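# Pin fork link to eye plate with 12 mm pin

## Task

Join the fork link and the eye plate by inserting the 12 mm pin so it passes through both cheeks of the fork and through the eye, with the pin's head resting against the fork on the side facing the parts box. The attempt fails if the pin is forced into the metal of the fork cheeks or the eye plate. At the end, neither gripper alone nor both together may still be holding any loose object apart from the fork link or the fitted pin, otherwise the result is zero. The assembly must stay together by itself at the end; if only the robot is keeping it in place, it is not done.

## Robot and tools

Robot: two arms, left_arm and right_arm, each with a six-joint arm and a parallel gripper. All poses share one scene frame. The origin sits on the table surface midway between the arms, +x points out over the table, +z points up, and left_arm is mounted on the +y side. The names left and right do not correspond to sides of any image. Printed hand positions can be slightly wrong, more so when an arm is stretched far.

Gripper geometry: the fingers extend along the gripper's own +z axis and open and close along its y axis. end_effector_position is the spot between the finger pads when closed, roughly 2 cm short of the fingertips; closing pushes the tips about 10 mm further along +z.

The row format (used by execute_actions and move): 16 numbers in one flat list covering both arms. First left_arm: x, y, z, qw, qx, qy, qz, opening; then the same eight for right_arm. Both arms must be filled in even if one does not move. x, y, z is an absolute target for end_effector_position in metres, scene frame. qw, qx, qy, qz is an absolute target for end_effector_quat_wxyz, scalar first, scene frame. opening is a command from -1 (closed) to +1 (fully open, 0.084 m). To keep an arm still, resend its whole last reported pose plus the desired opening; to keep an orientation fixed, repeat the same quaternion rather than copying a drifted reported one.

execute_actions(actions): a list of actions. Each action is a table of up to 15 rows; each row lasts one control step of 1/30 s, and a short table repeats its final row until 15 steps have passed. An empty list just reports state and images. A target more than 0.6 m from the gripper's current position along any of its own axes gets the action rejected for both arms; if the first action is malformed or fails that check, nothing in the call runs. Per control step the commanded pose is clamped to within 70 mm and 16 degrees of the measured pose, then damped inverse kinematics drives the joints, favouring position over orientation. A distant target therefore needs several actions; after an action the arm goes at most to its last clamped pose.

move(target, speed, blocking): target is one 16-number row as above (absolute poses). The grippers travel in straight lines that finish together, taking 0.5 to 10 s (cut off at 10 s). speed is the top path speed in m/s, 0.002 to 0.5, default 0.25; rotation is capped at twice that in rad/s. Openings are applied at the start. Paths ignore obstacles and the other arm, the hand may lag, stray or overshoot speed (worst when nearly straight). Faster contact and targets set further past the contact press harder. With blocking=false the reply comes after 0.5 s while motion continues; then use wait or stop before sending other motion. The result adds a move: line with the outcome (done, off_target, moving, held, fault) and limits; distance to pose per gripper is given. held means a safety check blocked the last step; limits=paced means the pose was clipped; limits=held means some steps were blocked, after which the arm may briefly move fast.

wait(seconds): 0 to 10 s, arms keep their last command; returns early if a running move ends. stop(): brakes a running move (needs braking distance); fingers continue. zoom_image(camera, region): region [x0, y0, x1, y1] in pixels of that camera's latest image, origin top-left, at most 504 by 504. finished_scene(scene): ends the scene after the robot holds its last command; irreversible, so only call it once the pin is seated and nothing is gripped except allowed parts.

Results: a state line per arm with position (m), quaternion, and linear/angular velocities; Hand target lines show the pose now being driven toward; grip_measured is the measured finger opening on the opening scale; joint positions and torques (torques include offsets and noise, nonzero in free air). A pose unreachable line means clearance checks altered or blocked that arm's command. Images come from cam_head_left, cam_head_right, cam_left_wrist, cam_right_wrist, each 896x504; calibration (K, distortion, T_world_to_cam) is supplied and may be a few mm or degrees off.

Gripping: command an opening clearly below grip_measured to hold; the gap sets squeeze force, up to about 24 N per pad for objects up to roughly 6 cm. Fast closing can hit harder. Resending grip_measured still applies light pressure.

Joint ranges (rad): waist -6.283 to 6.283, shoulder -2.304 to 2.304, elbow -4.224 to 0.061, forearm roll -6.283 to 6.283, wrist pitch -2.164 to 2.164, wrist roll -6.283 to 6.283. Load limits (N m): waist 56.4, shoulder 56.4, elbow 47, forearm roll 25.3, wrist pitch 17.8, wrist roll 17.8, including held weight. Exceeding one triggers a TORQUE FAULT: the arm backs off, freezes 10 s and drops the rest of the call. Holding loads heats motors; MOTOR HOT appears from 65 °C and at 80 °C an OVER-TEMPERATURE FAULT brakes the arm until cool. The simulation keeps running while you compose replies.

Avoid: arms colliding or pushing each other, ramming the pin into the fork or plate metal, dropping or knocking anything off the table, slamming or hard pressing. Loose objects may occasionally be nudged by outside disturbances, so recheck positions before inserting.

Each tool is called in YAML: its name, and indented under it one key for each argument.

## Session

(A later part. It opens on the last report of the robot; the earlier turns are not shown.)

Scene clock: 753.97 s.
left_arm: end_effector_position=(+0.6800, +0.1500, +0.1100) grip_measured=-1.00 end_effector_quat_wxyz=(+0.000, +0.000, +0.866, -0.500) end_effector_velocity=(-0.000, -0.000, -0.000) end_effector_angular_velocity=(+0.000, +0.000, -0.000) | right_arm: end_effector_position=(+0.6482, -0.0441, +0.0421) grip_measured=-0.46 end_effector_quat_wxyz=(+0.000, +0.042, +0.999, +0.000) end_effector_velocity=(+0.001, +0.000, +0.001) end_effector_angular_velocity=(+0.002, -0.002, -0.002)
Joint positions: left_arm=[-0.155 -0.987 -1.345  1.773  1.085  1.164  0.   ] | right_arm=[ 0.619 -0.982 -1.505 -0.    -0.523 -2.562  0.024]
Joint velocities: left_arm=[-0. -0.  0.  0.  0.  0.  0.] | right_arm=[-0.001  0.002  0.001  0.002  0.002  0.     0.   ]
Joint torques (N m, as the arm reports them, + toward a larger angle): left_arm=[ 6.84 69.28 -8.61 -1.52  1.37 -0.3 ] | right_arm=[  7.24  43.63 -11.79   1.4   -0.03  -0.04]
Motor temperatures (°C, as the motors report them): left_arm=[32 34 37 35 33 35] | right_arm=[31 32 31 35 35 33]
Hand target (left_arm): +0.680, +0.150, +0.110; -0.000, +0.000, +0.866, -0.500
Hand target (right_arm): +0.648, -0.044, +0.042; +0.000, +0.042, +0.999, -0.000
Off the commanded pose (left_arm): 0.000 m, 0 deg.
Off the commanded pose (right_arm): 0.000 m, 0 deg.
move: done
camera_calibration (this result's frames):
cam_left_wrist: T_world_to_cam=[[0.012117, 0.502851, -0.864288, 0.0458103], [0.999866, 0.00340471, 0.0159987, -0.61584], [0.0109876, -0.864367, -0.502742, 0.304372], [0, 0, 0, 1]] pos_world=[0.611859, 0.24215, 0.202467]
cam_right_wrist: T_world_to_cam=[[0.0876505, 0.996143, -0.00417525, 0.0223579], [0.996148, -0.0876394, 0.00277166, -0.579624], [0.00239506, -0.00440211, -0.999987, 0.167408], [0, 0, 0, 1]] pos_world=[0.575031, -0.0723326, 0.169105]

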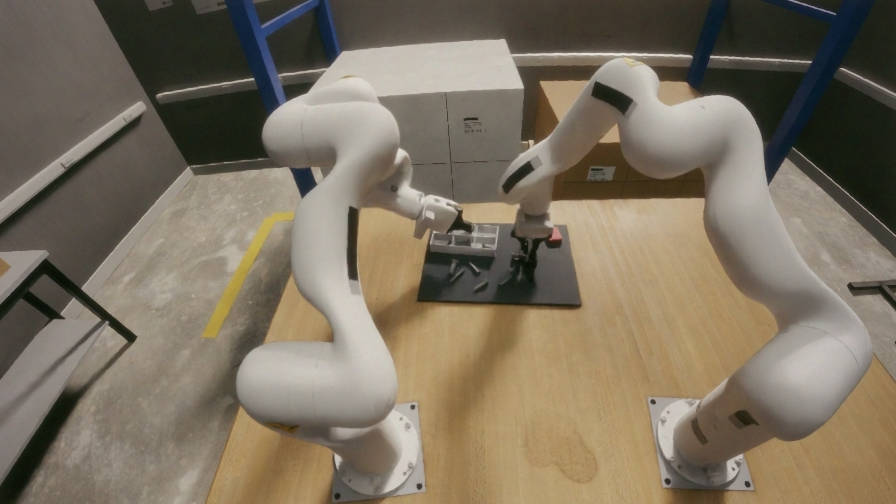

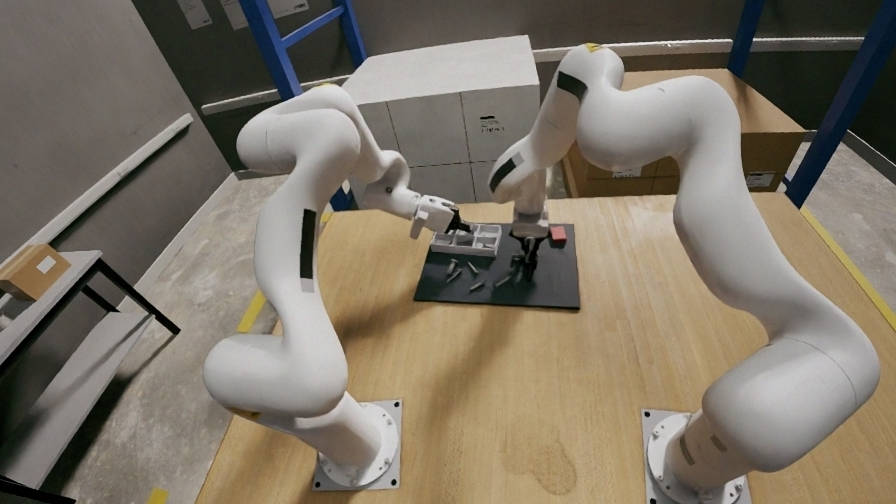

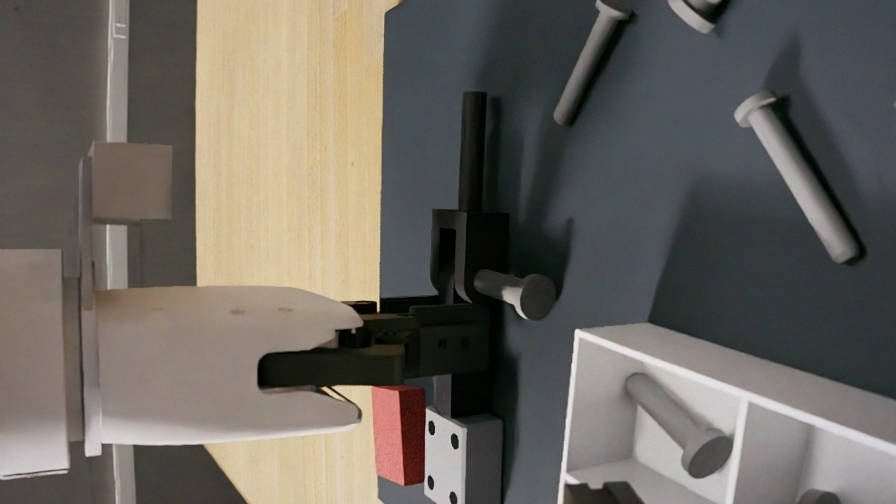

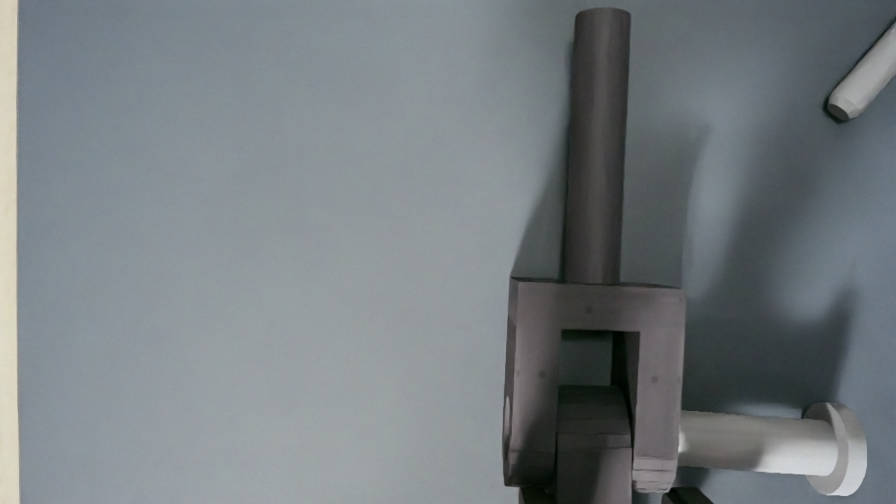

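move:
  target: [0.62,0.14,0.13,0.212,0.675,0.675,-0.212,-1,0.66,-0.045,0.042,0,0.042,0.999,0,-0.45]
  speed: 0.1

move:
  target: [0.61,0.06,0.10,0.212,0.675,0.675,-0.212,-1,0.62,-0.12,0.13,0,0.707,0.707,0,0.2]
  speed: 0.1

move:
  target: [0.622,0.03,0.043,0.212,0.675,0.675,-0.212,-1,0.62,-0.12,0.13,0,0.707,0.707,0,0.2]
  speed: 0.04

move:
  target: [0.622,0.013,0.043,0.212,0.675,0.675,-0.212,-1,0.62,-0.12,0.13,0,0.707,0.707,0,0.2]
  speed: 0.004

Scene clock: 764.20 s.
left_arm: end_effector_position=(+0.6197, +0.1399, +0.1298) grip_measured=-1.00 end_effector_quat_wxyz=(+0.212, +0.674, +0.675, -0.212) end_effector_velocity=(+0.000, +0.001, +0.000) end_effector_angular_velocity=(+0.002, -0.011, -0.005) | right_arm: end_effector_position=(+0.6600, -0.0450, +0.0420) grip_measured=-0.47 end_effector_quat_wxyz=(-0.000, +0.042, +0.999, +0.000) end_effector_velocity=(+0.000, -0.000, +0.000) end_effector_angular_velocity=(+0.000, -0.000, -0.001)
Joint positions: left_arm=[-0.302 -0.705 -1.116  1.99   0.668  2.45   0.   ] | right_arm=[ 0.609 -1.003 -1.545  0.    -0.543 -2.572  0.024]
Joint velocities: left_arm=[ 0.001  0.003  0.004 -0.006 -0.006  0.016  0.   ] | right_arm=[-0.     0.    -0.     0.    -0.     0.001 -0.   ]
Joint torques (N m, as the arm reports them, + toward a larger angle): left_arm=[ 6.89 60.64 -9.6  -1.63  0.83 -0.33] | right_arm=[  2.02  48.59 -15.43  -1.08   0.99  -0.18]
Motor temperatures (°C, as the motors report them): left_arm=[32 34 37 35 33 35] | right_arm=[31 32 31 35 35 33]
Hand target (left_arm): +0.620, +0.140, +0.130; +0.212, +0.674, +0.675, -0.212
Hand target (right_arm): +0.660, -0.045, +0.042; -0.000, +0.042, +0.999, +0.000
Off the commanded pose (left_arm): 0.000 m, 0 deg.
Off the commanded pose (right_arm): 0.000 m, 0 deg.
move: done
camera_calibration (this result's frames):
cam_left_wrist: T_world_to_cam=[[0.999933, -0.00674534, 0.00944894, -0.58556], [-0.0109797, -0.813898, 0.580904, 0.111567], [0.00377208, -0.580969, -0.813917, 0.311443], [0, 0, 0, 1]] pos_world=[0.58557, 0.267794, 0.194212]
cam_right_wrist: T_world_to_cam=[[0.0876065, 0.996146, -0.00415567, 0.0222611], [0.996153, -0.0875964, 0.00256692, -0.59149], [0.00219301, -0.00436456, -0.999988, 0.167409], [0, 0, 0, 1]] pos_world=[0.586897, -0.073257, 0.169018]

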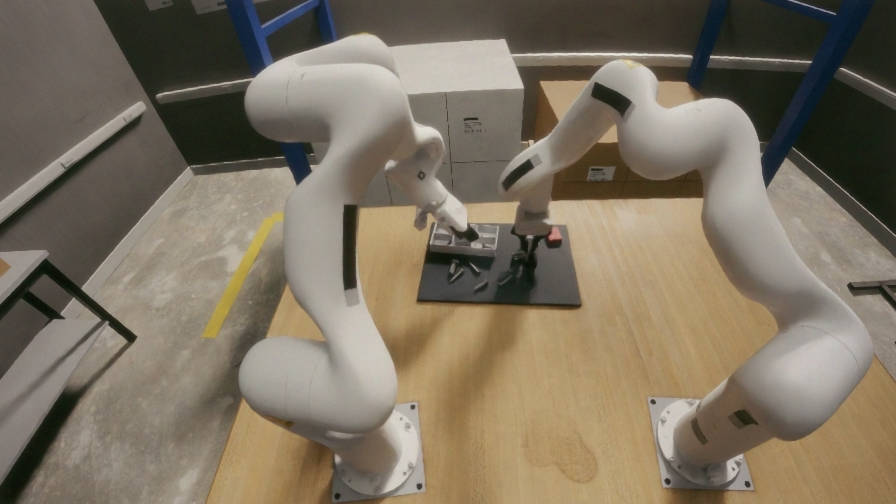

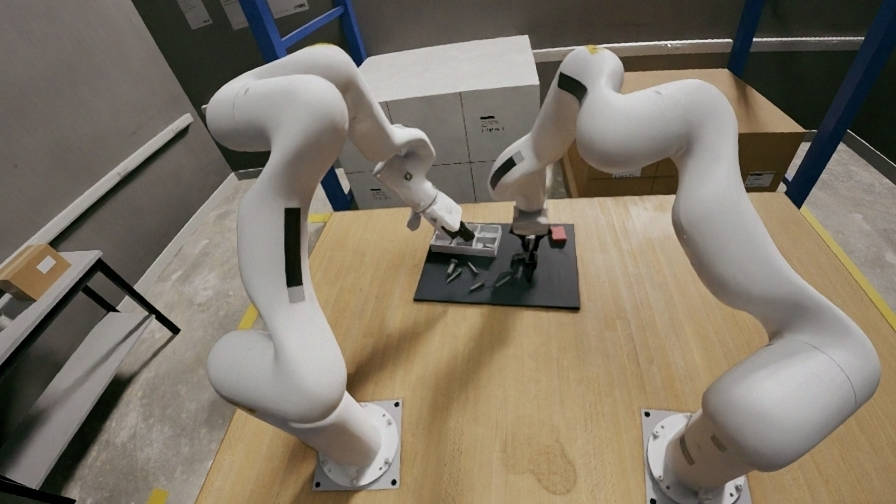

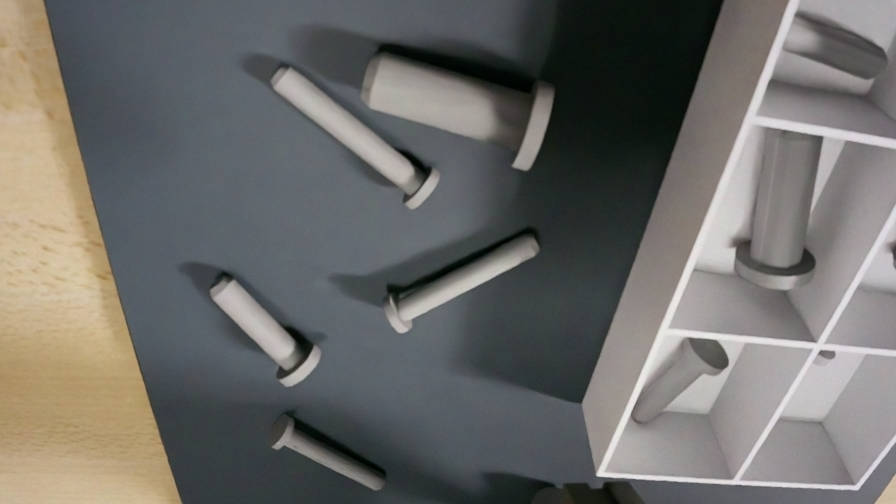

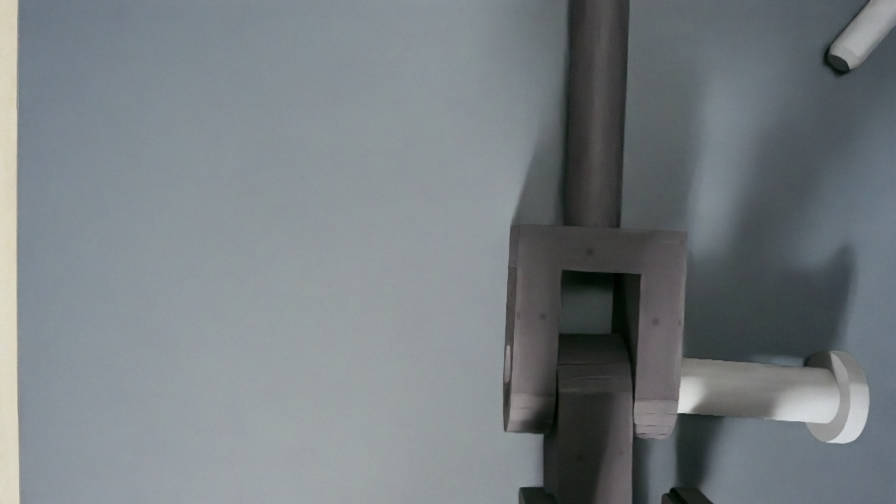

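Scene clock: 772.00 s.
left_arm: end_effector_position=(+0.6103, +0.0601, +0.1001) grip_measured=-1.00 end_effector_quat_wxyz=(+0.212, +0.675, +0.675, -0.212) end_effector_velocity=(-0.000, -0.001, +0.001) end_effector_angular_velocity=(-0.001, -0.001, -0.002) | right_arm: end_effector_position=(+0.6202, -0.1197, +0.1301) grip_measured=+0.19 end_effector_quat_wxyz=(-0.000, +0.707, +0.707, +0.000) end_effector_velocity=(+0.001, -0.001, +0.001) end_effector_angular_velocity=(-0.001, -0.002, -0.012)
Joint positions: left_arm=[-0.444 -0.775 -1.149  1.838  0.605  2.478  0.   ] | right_arm=[ 0.531 -0.719 -1.275  0.001 -0.556 -1.165  0.052]
Joint velocities: left_arm=[-0.001  0.001 -0.     0.     0.001  0.     0.   ] | right_arm=[-0.001  0.002 -0.    -0.003 -0.     0.013 -0.   ]
Joint torques (N m, as the arm reports them, + toward a larger angle): left_arm=[ 7.53 63.48 -9.08 -1.39  0.85 -0.29] | right_arm=[ -1.3   40.08 -12.93  -1.04   0.41  -0.13]
Motor temperatures (°C, as the motors report them): left_arm=[32 34 36 35 33 35] | right_arm=[31 32 31 35 35 33]
Hand target (left_arm): +0.610, +0.060, +0.100; +0.212, +0.675, +0.675, -0.212
Hand target (right_arm): +0.620, -0.120, +0.130; -0.000, +0.707, +0.707, +0.000
Off the commanded pose (left_arm): 0.000 m, 0 deg.
Off the commanded pose (right_arm): 0.000 m, 0 deg.
move: done
camera_calibration (this result's frames):
cam_left_wrist: T_world_to_cam=[[0.999922, -0.00797814, 0.00956498, -0.576298], [-0.0120495, -0.814079, 0.58063, 0.0645167], [0.0031543, -0.5807, -0.814112, 0.241324], [0, 0, 0, 1]] pos_world=[0.57627, 0.188061, 0.164517]
cam_right_wrist: T_world_to_cam=[[0.999987, -0.00271767, -0.00434007, -0.584877], [-0.00270793, -0.999994, 0.00224687, -0.048317], [-0.00434615, -0.00223509, -0.999988, 0.259659], [0, 0, 0, 1]] pos_world=[0.585867, -0.0493259, 0.257226]

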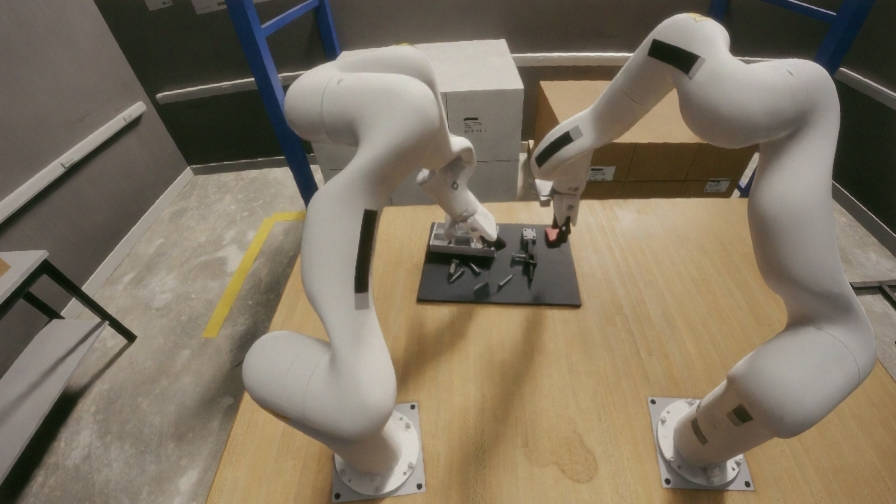

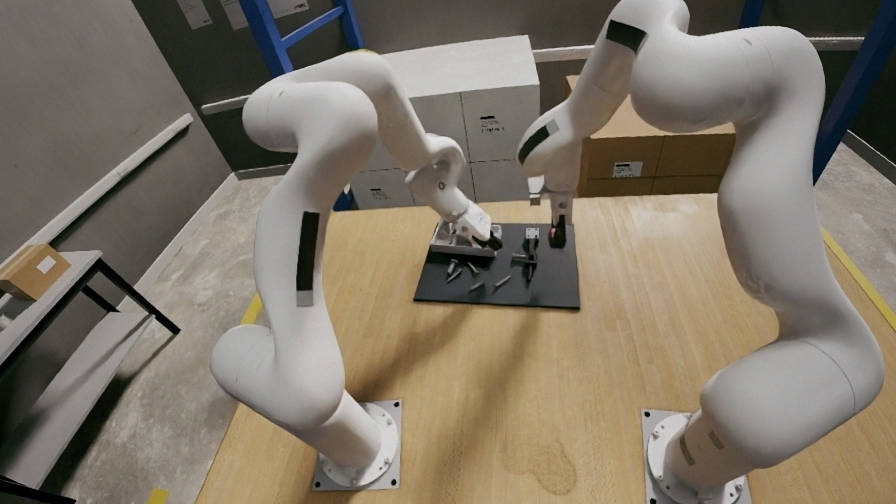

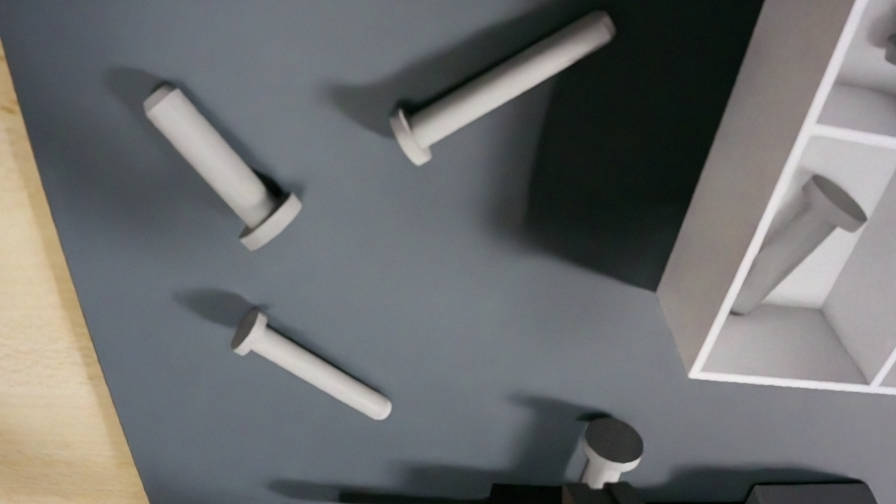

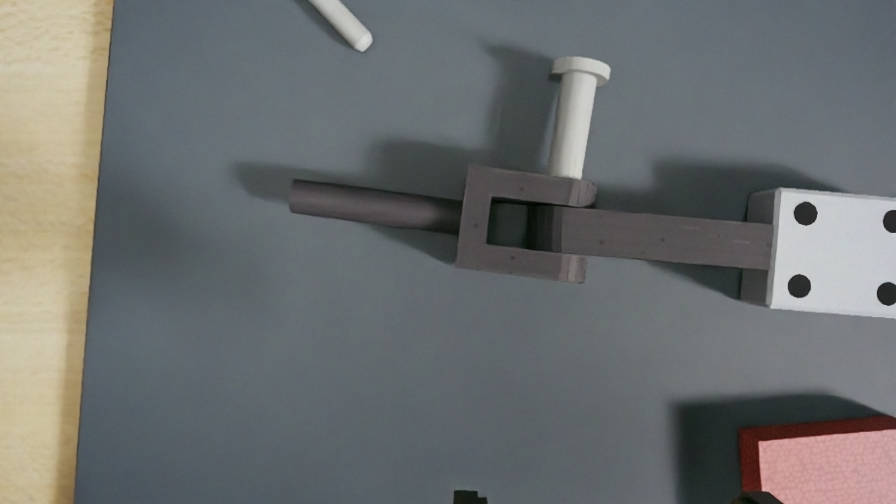

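Scene clock: 774.00 s.
left_arm: end_effector_position=(+0.6222, +0.0301, +0.0433) grip_measured=-1.00 end_effector_quat_wxyz=(+0.212, +0.675, +0.675, -0.212) end_effector_velocity=(+0.001, -0.001, -0.000) end_effector_angular_velocity=(-0.000, -0.002, -0.000) | right_arm: end_effector_position=(+0.6200, -0.1200, +0.1300) grip_measured=+0.19 end_effector_quat_wxyz=(-0.000, +0.707, +0.707, +0.000) end_effector_velocity=(-0.001, +0.001, +0.000) end_effector_angular_velocity=(+0.000, +0.001, +0.001)
Joint positions: left_arm=[-0.487 -0.921 -1.246  1.73   0.58   2.559  0.   ] | right_arm=[ 0.531 -0.719 -1.273  0.    -0.555 -1.163  0.052]
Joint velocities: left_arm=[-0.001 -0.002 -0.003 -0.002 -0.001  0.002  0.   ] | right_arm=[ 0.001  0.001  0.001  0.001  0.    -0.001 -0.   ]
Joint torques (N m, as the arm reports them, + toward a larger angle): left_arm=[ 6.38 67.53 -8.85 -1.61  0.82 -0.33] | right_arm=[  0.7   38.99 -14.11  -0.53   0.39  -0.12]
Motor temperatures (°C, as the motors report them): left_arm=[32 34 36 35 33 35] | right_arm=[31 32 31 35 35 33]
Hand target (left_arm): +0.622, +0.030, +0.043; +0.212, +0.675, +0.675, -0.212
Hand target (right_arm): +0.620, -0.120, +0.130; -0.000, +0.707, +0.707, +0.000
Off the commanded pose (left_arm): 0.000 m, 0 deg.
Off the commanded pose (right_arm): 0.000 m, 0 deg.
move: done
camera_calibration (this result's frames):
cam_left_wrist: T_world_to_cam=[[0.999921, -0.00800449, 0.0097395, -0.587926], [-0.0121722, -0.814094, 0.580606, 0.0733017], [0.00328142, -0.580678, -0.814127, 0.17756], [0, 0, 0, 1]] pos_world=[0.588188, 0.158073, 0.107723]
cam_right_wrist: T_world_to_cam=[[0.999984, -0.00369826, -0.00420556, -0.584784], [-0.00368744, -0.99999, 0.00257738, -0.0480327], [-0.00421505, -0.00256183, -0.999988, 0.259398], [0, 0, 0, 1]] pos_world=[0.585691, -0.0495304, 0.257059]

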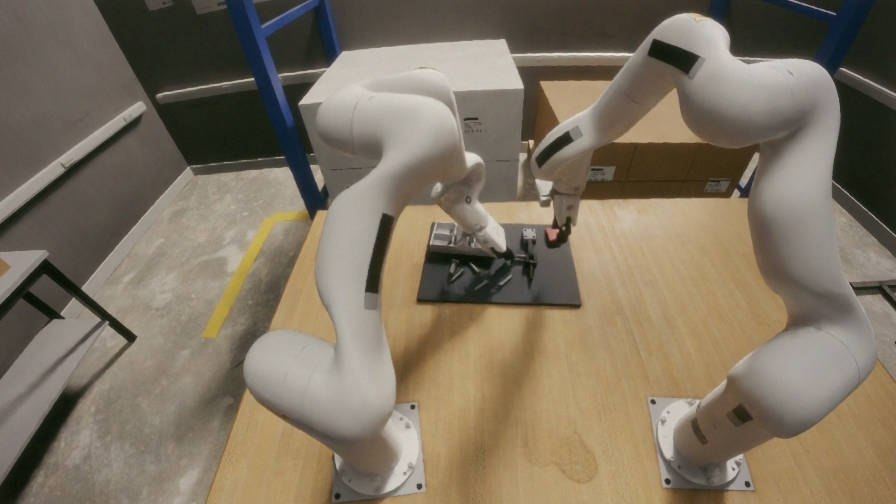

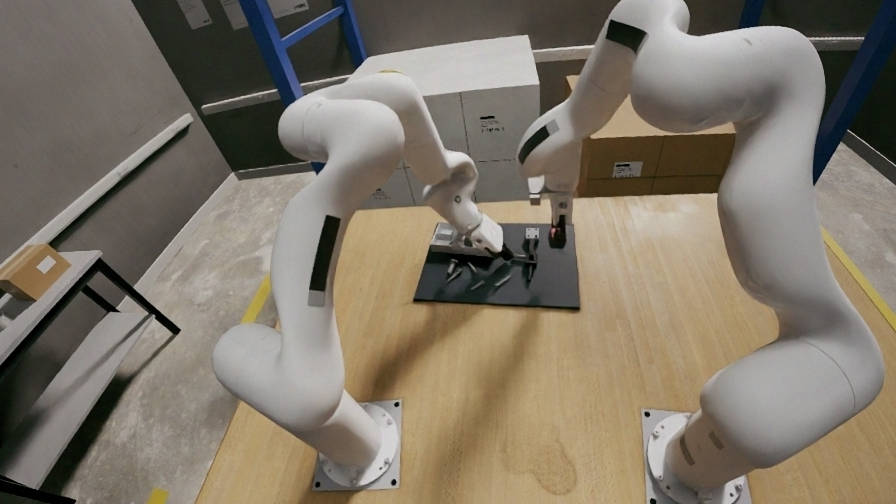

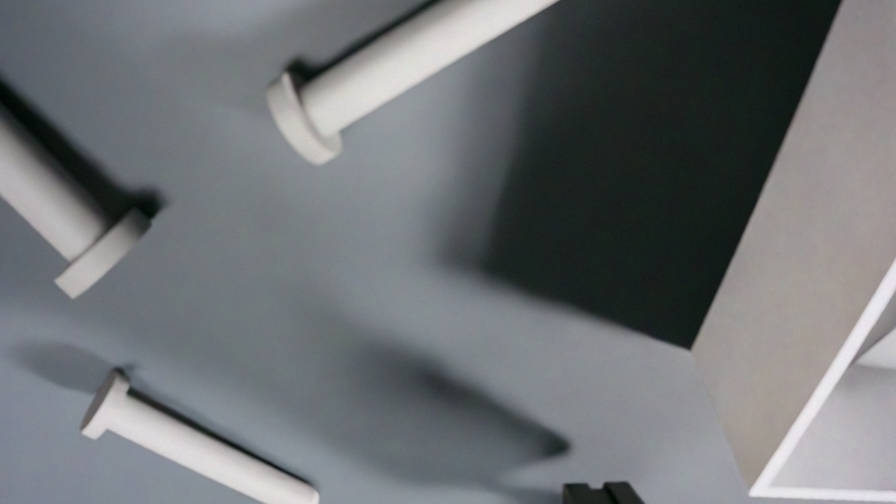

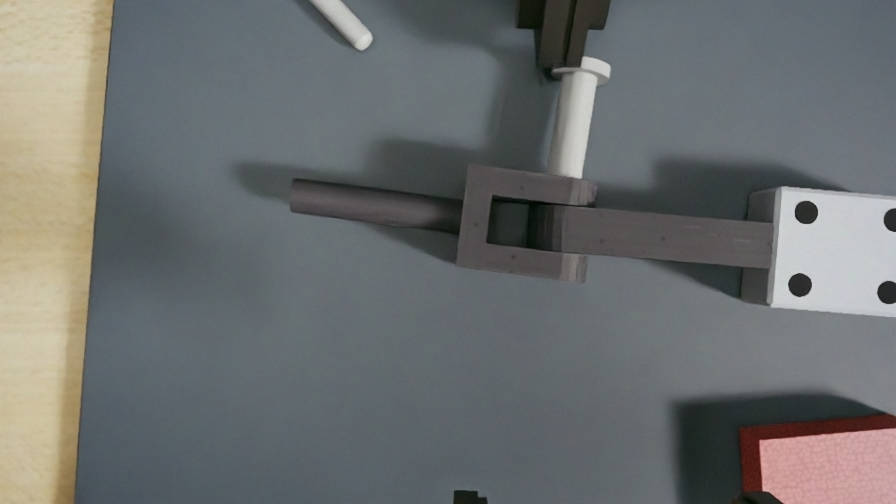

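Scene clock: 778.50 s.
left_arm: end_effector_position=(+0.6175, +0.0139, +0.0412) grip_measured=-1.00 end_effector_quat_wxyz=(+0.209, +0.675, +0.674, -0.215) end_effector_velocity=(-0.000, +0.000, -0.001) end_effector_angular_velocity=(+0.002, +0.000, -0.001) | right_arm: end_effector_position=(+0.6200, -0.1200, +0.1300) grip_measured=+0.19 end_effector_quat_wxyz=(-0.000, +0.707, +0.707, -0.000) end_effector_velocity=(-0.001, -0.000, -0.001) end_effector_angular_velocity=(-0.000, +0.002, -0.001)
Joint positions: left_arm=[-0.514 -0.931 -1.257  1.723  0.578  2.539  0.   ] | right_arm=[ 0.531 -0.719 -1.273  0.    -0.555 -1.163  0.052]
Joint velocities: left_arm=[-0.    -0.001 -0.     0.002 -0.001 -0.001  0.   ] | right_arm=[-0.    -0.     0.002  0.001  0.     0.     0.   ]
Joint torques (N m, as the arm reports them, + toward a larger angle): left_arm=[ 12.07  70.2  -26.31  -9.31  -3.52   0.23] | right_arm=[ -1.08  40.96 -14.01  -1.47   0.52  -0.18]
Motor temperatures (°C, as the motors report them): left_arm=[32 34 37 35 33 35] | right_arm=[31 32 31 35 35 33]
Hand target (left_arm): +0.622, +0.013, +0.043; +0.212, +0.675, +0.675, -0.212
Hand target (right_arm): +0.620, -0.120, +0.130; -0.000, +0.707, +0.707, +0.000
Off the commanded pose (left_arm): 0.005 m, 1 deg.
Off the commanded pose (right_arm): 0.000 m, 0 deg.
move: off_target (left_arm)
camera_calibration (this result's frames):
cam_left_wrist: T_world_to_cam=[[0.999935, -0.0113382, 0.00108875, -0.582934], [-0.00985806, -0.813574, 0.581378, 0.0597742], [-0.00570598, -0.581351, -0.813633, 0.172006], [0, 0, 0, 1]] pos_world=[0.584467, 0.142017, 0.105833]
cam_right_wrist: T_world_to_cam=[[0.999984, -0.00370084, -0.00420606, -0.584785], [-0.00369001, -0.99999, 0.00257947, -0.048032], [-0.00421557, -0.00256391, -0.999988, 0.259396], [0, 0, 0, 1]] pos_world=[0.585692, -0.0495307, 0.257057]

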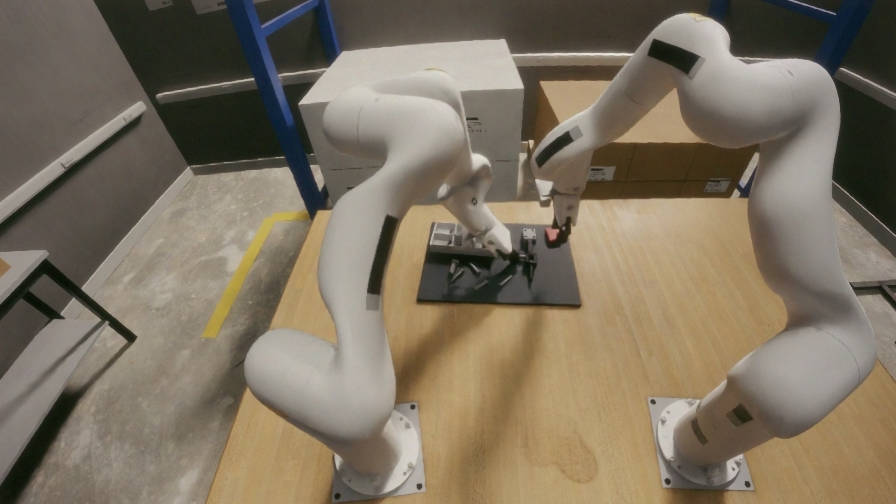

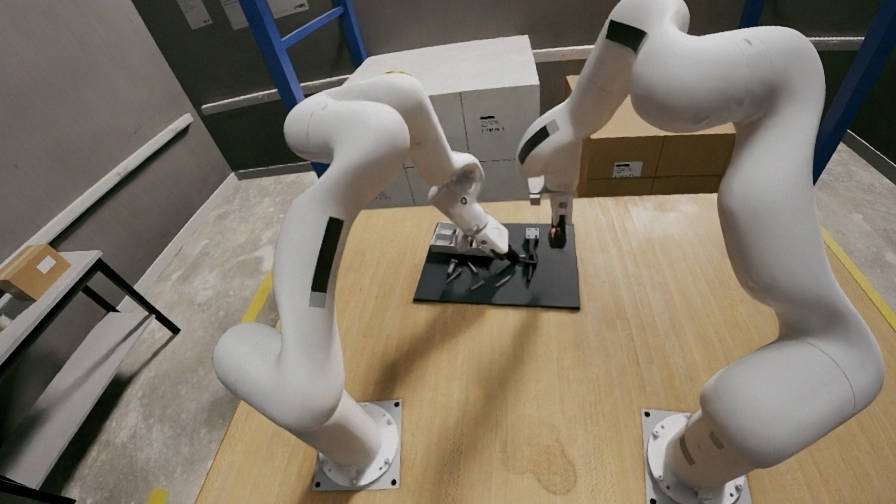

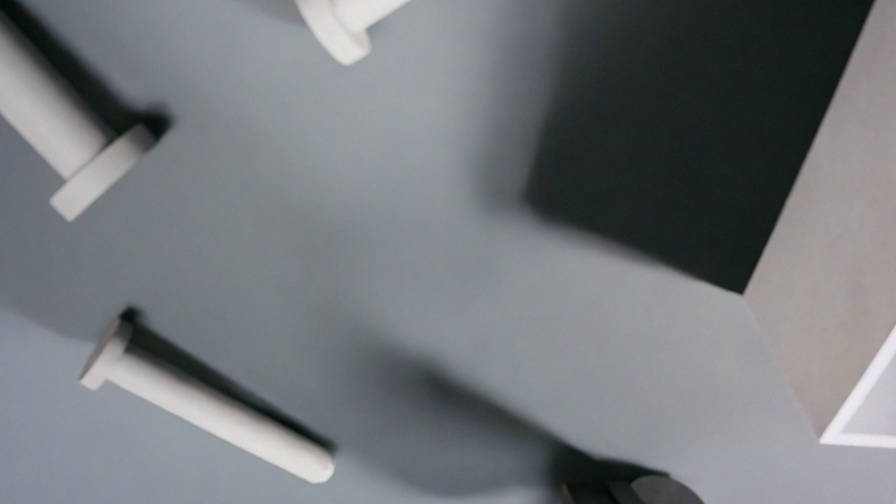

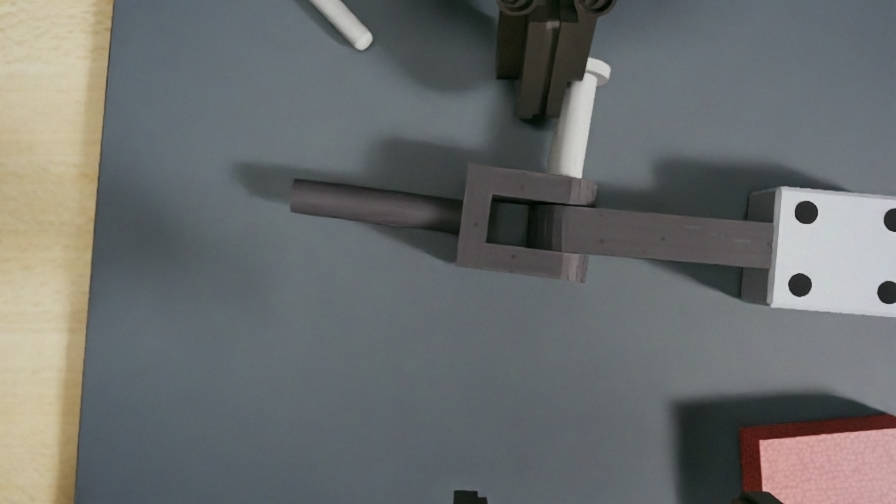

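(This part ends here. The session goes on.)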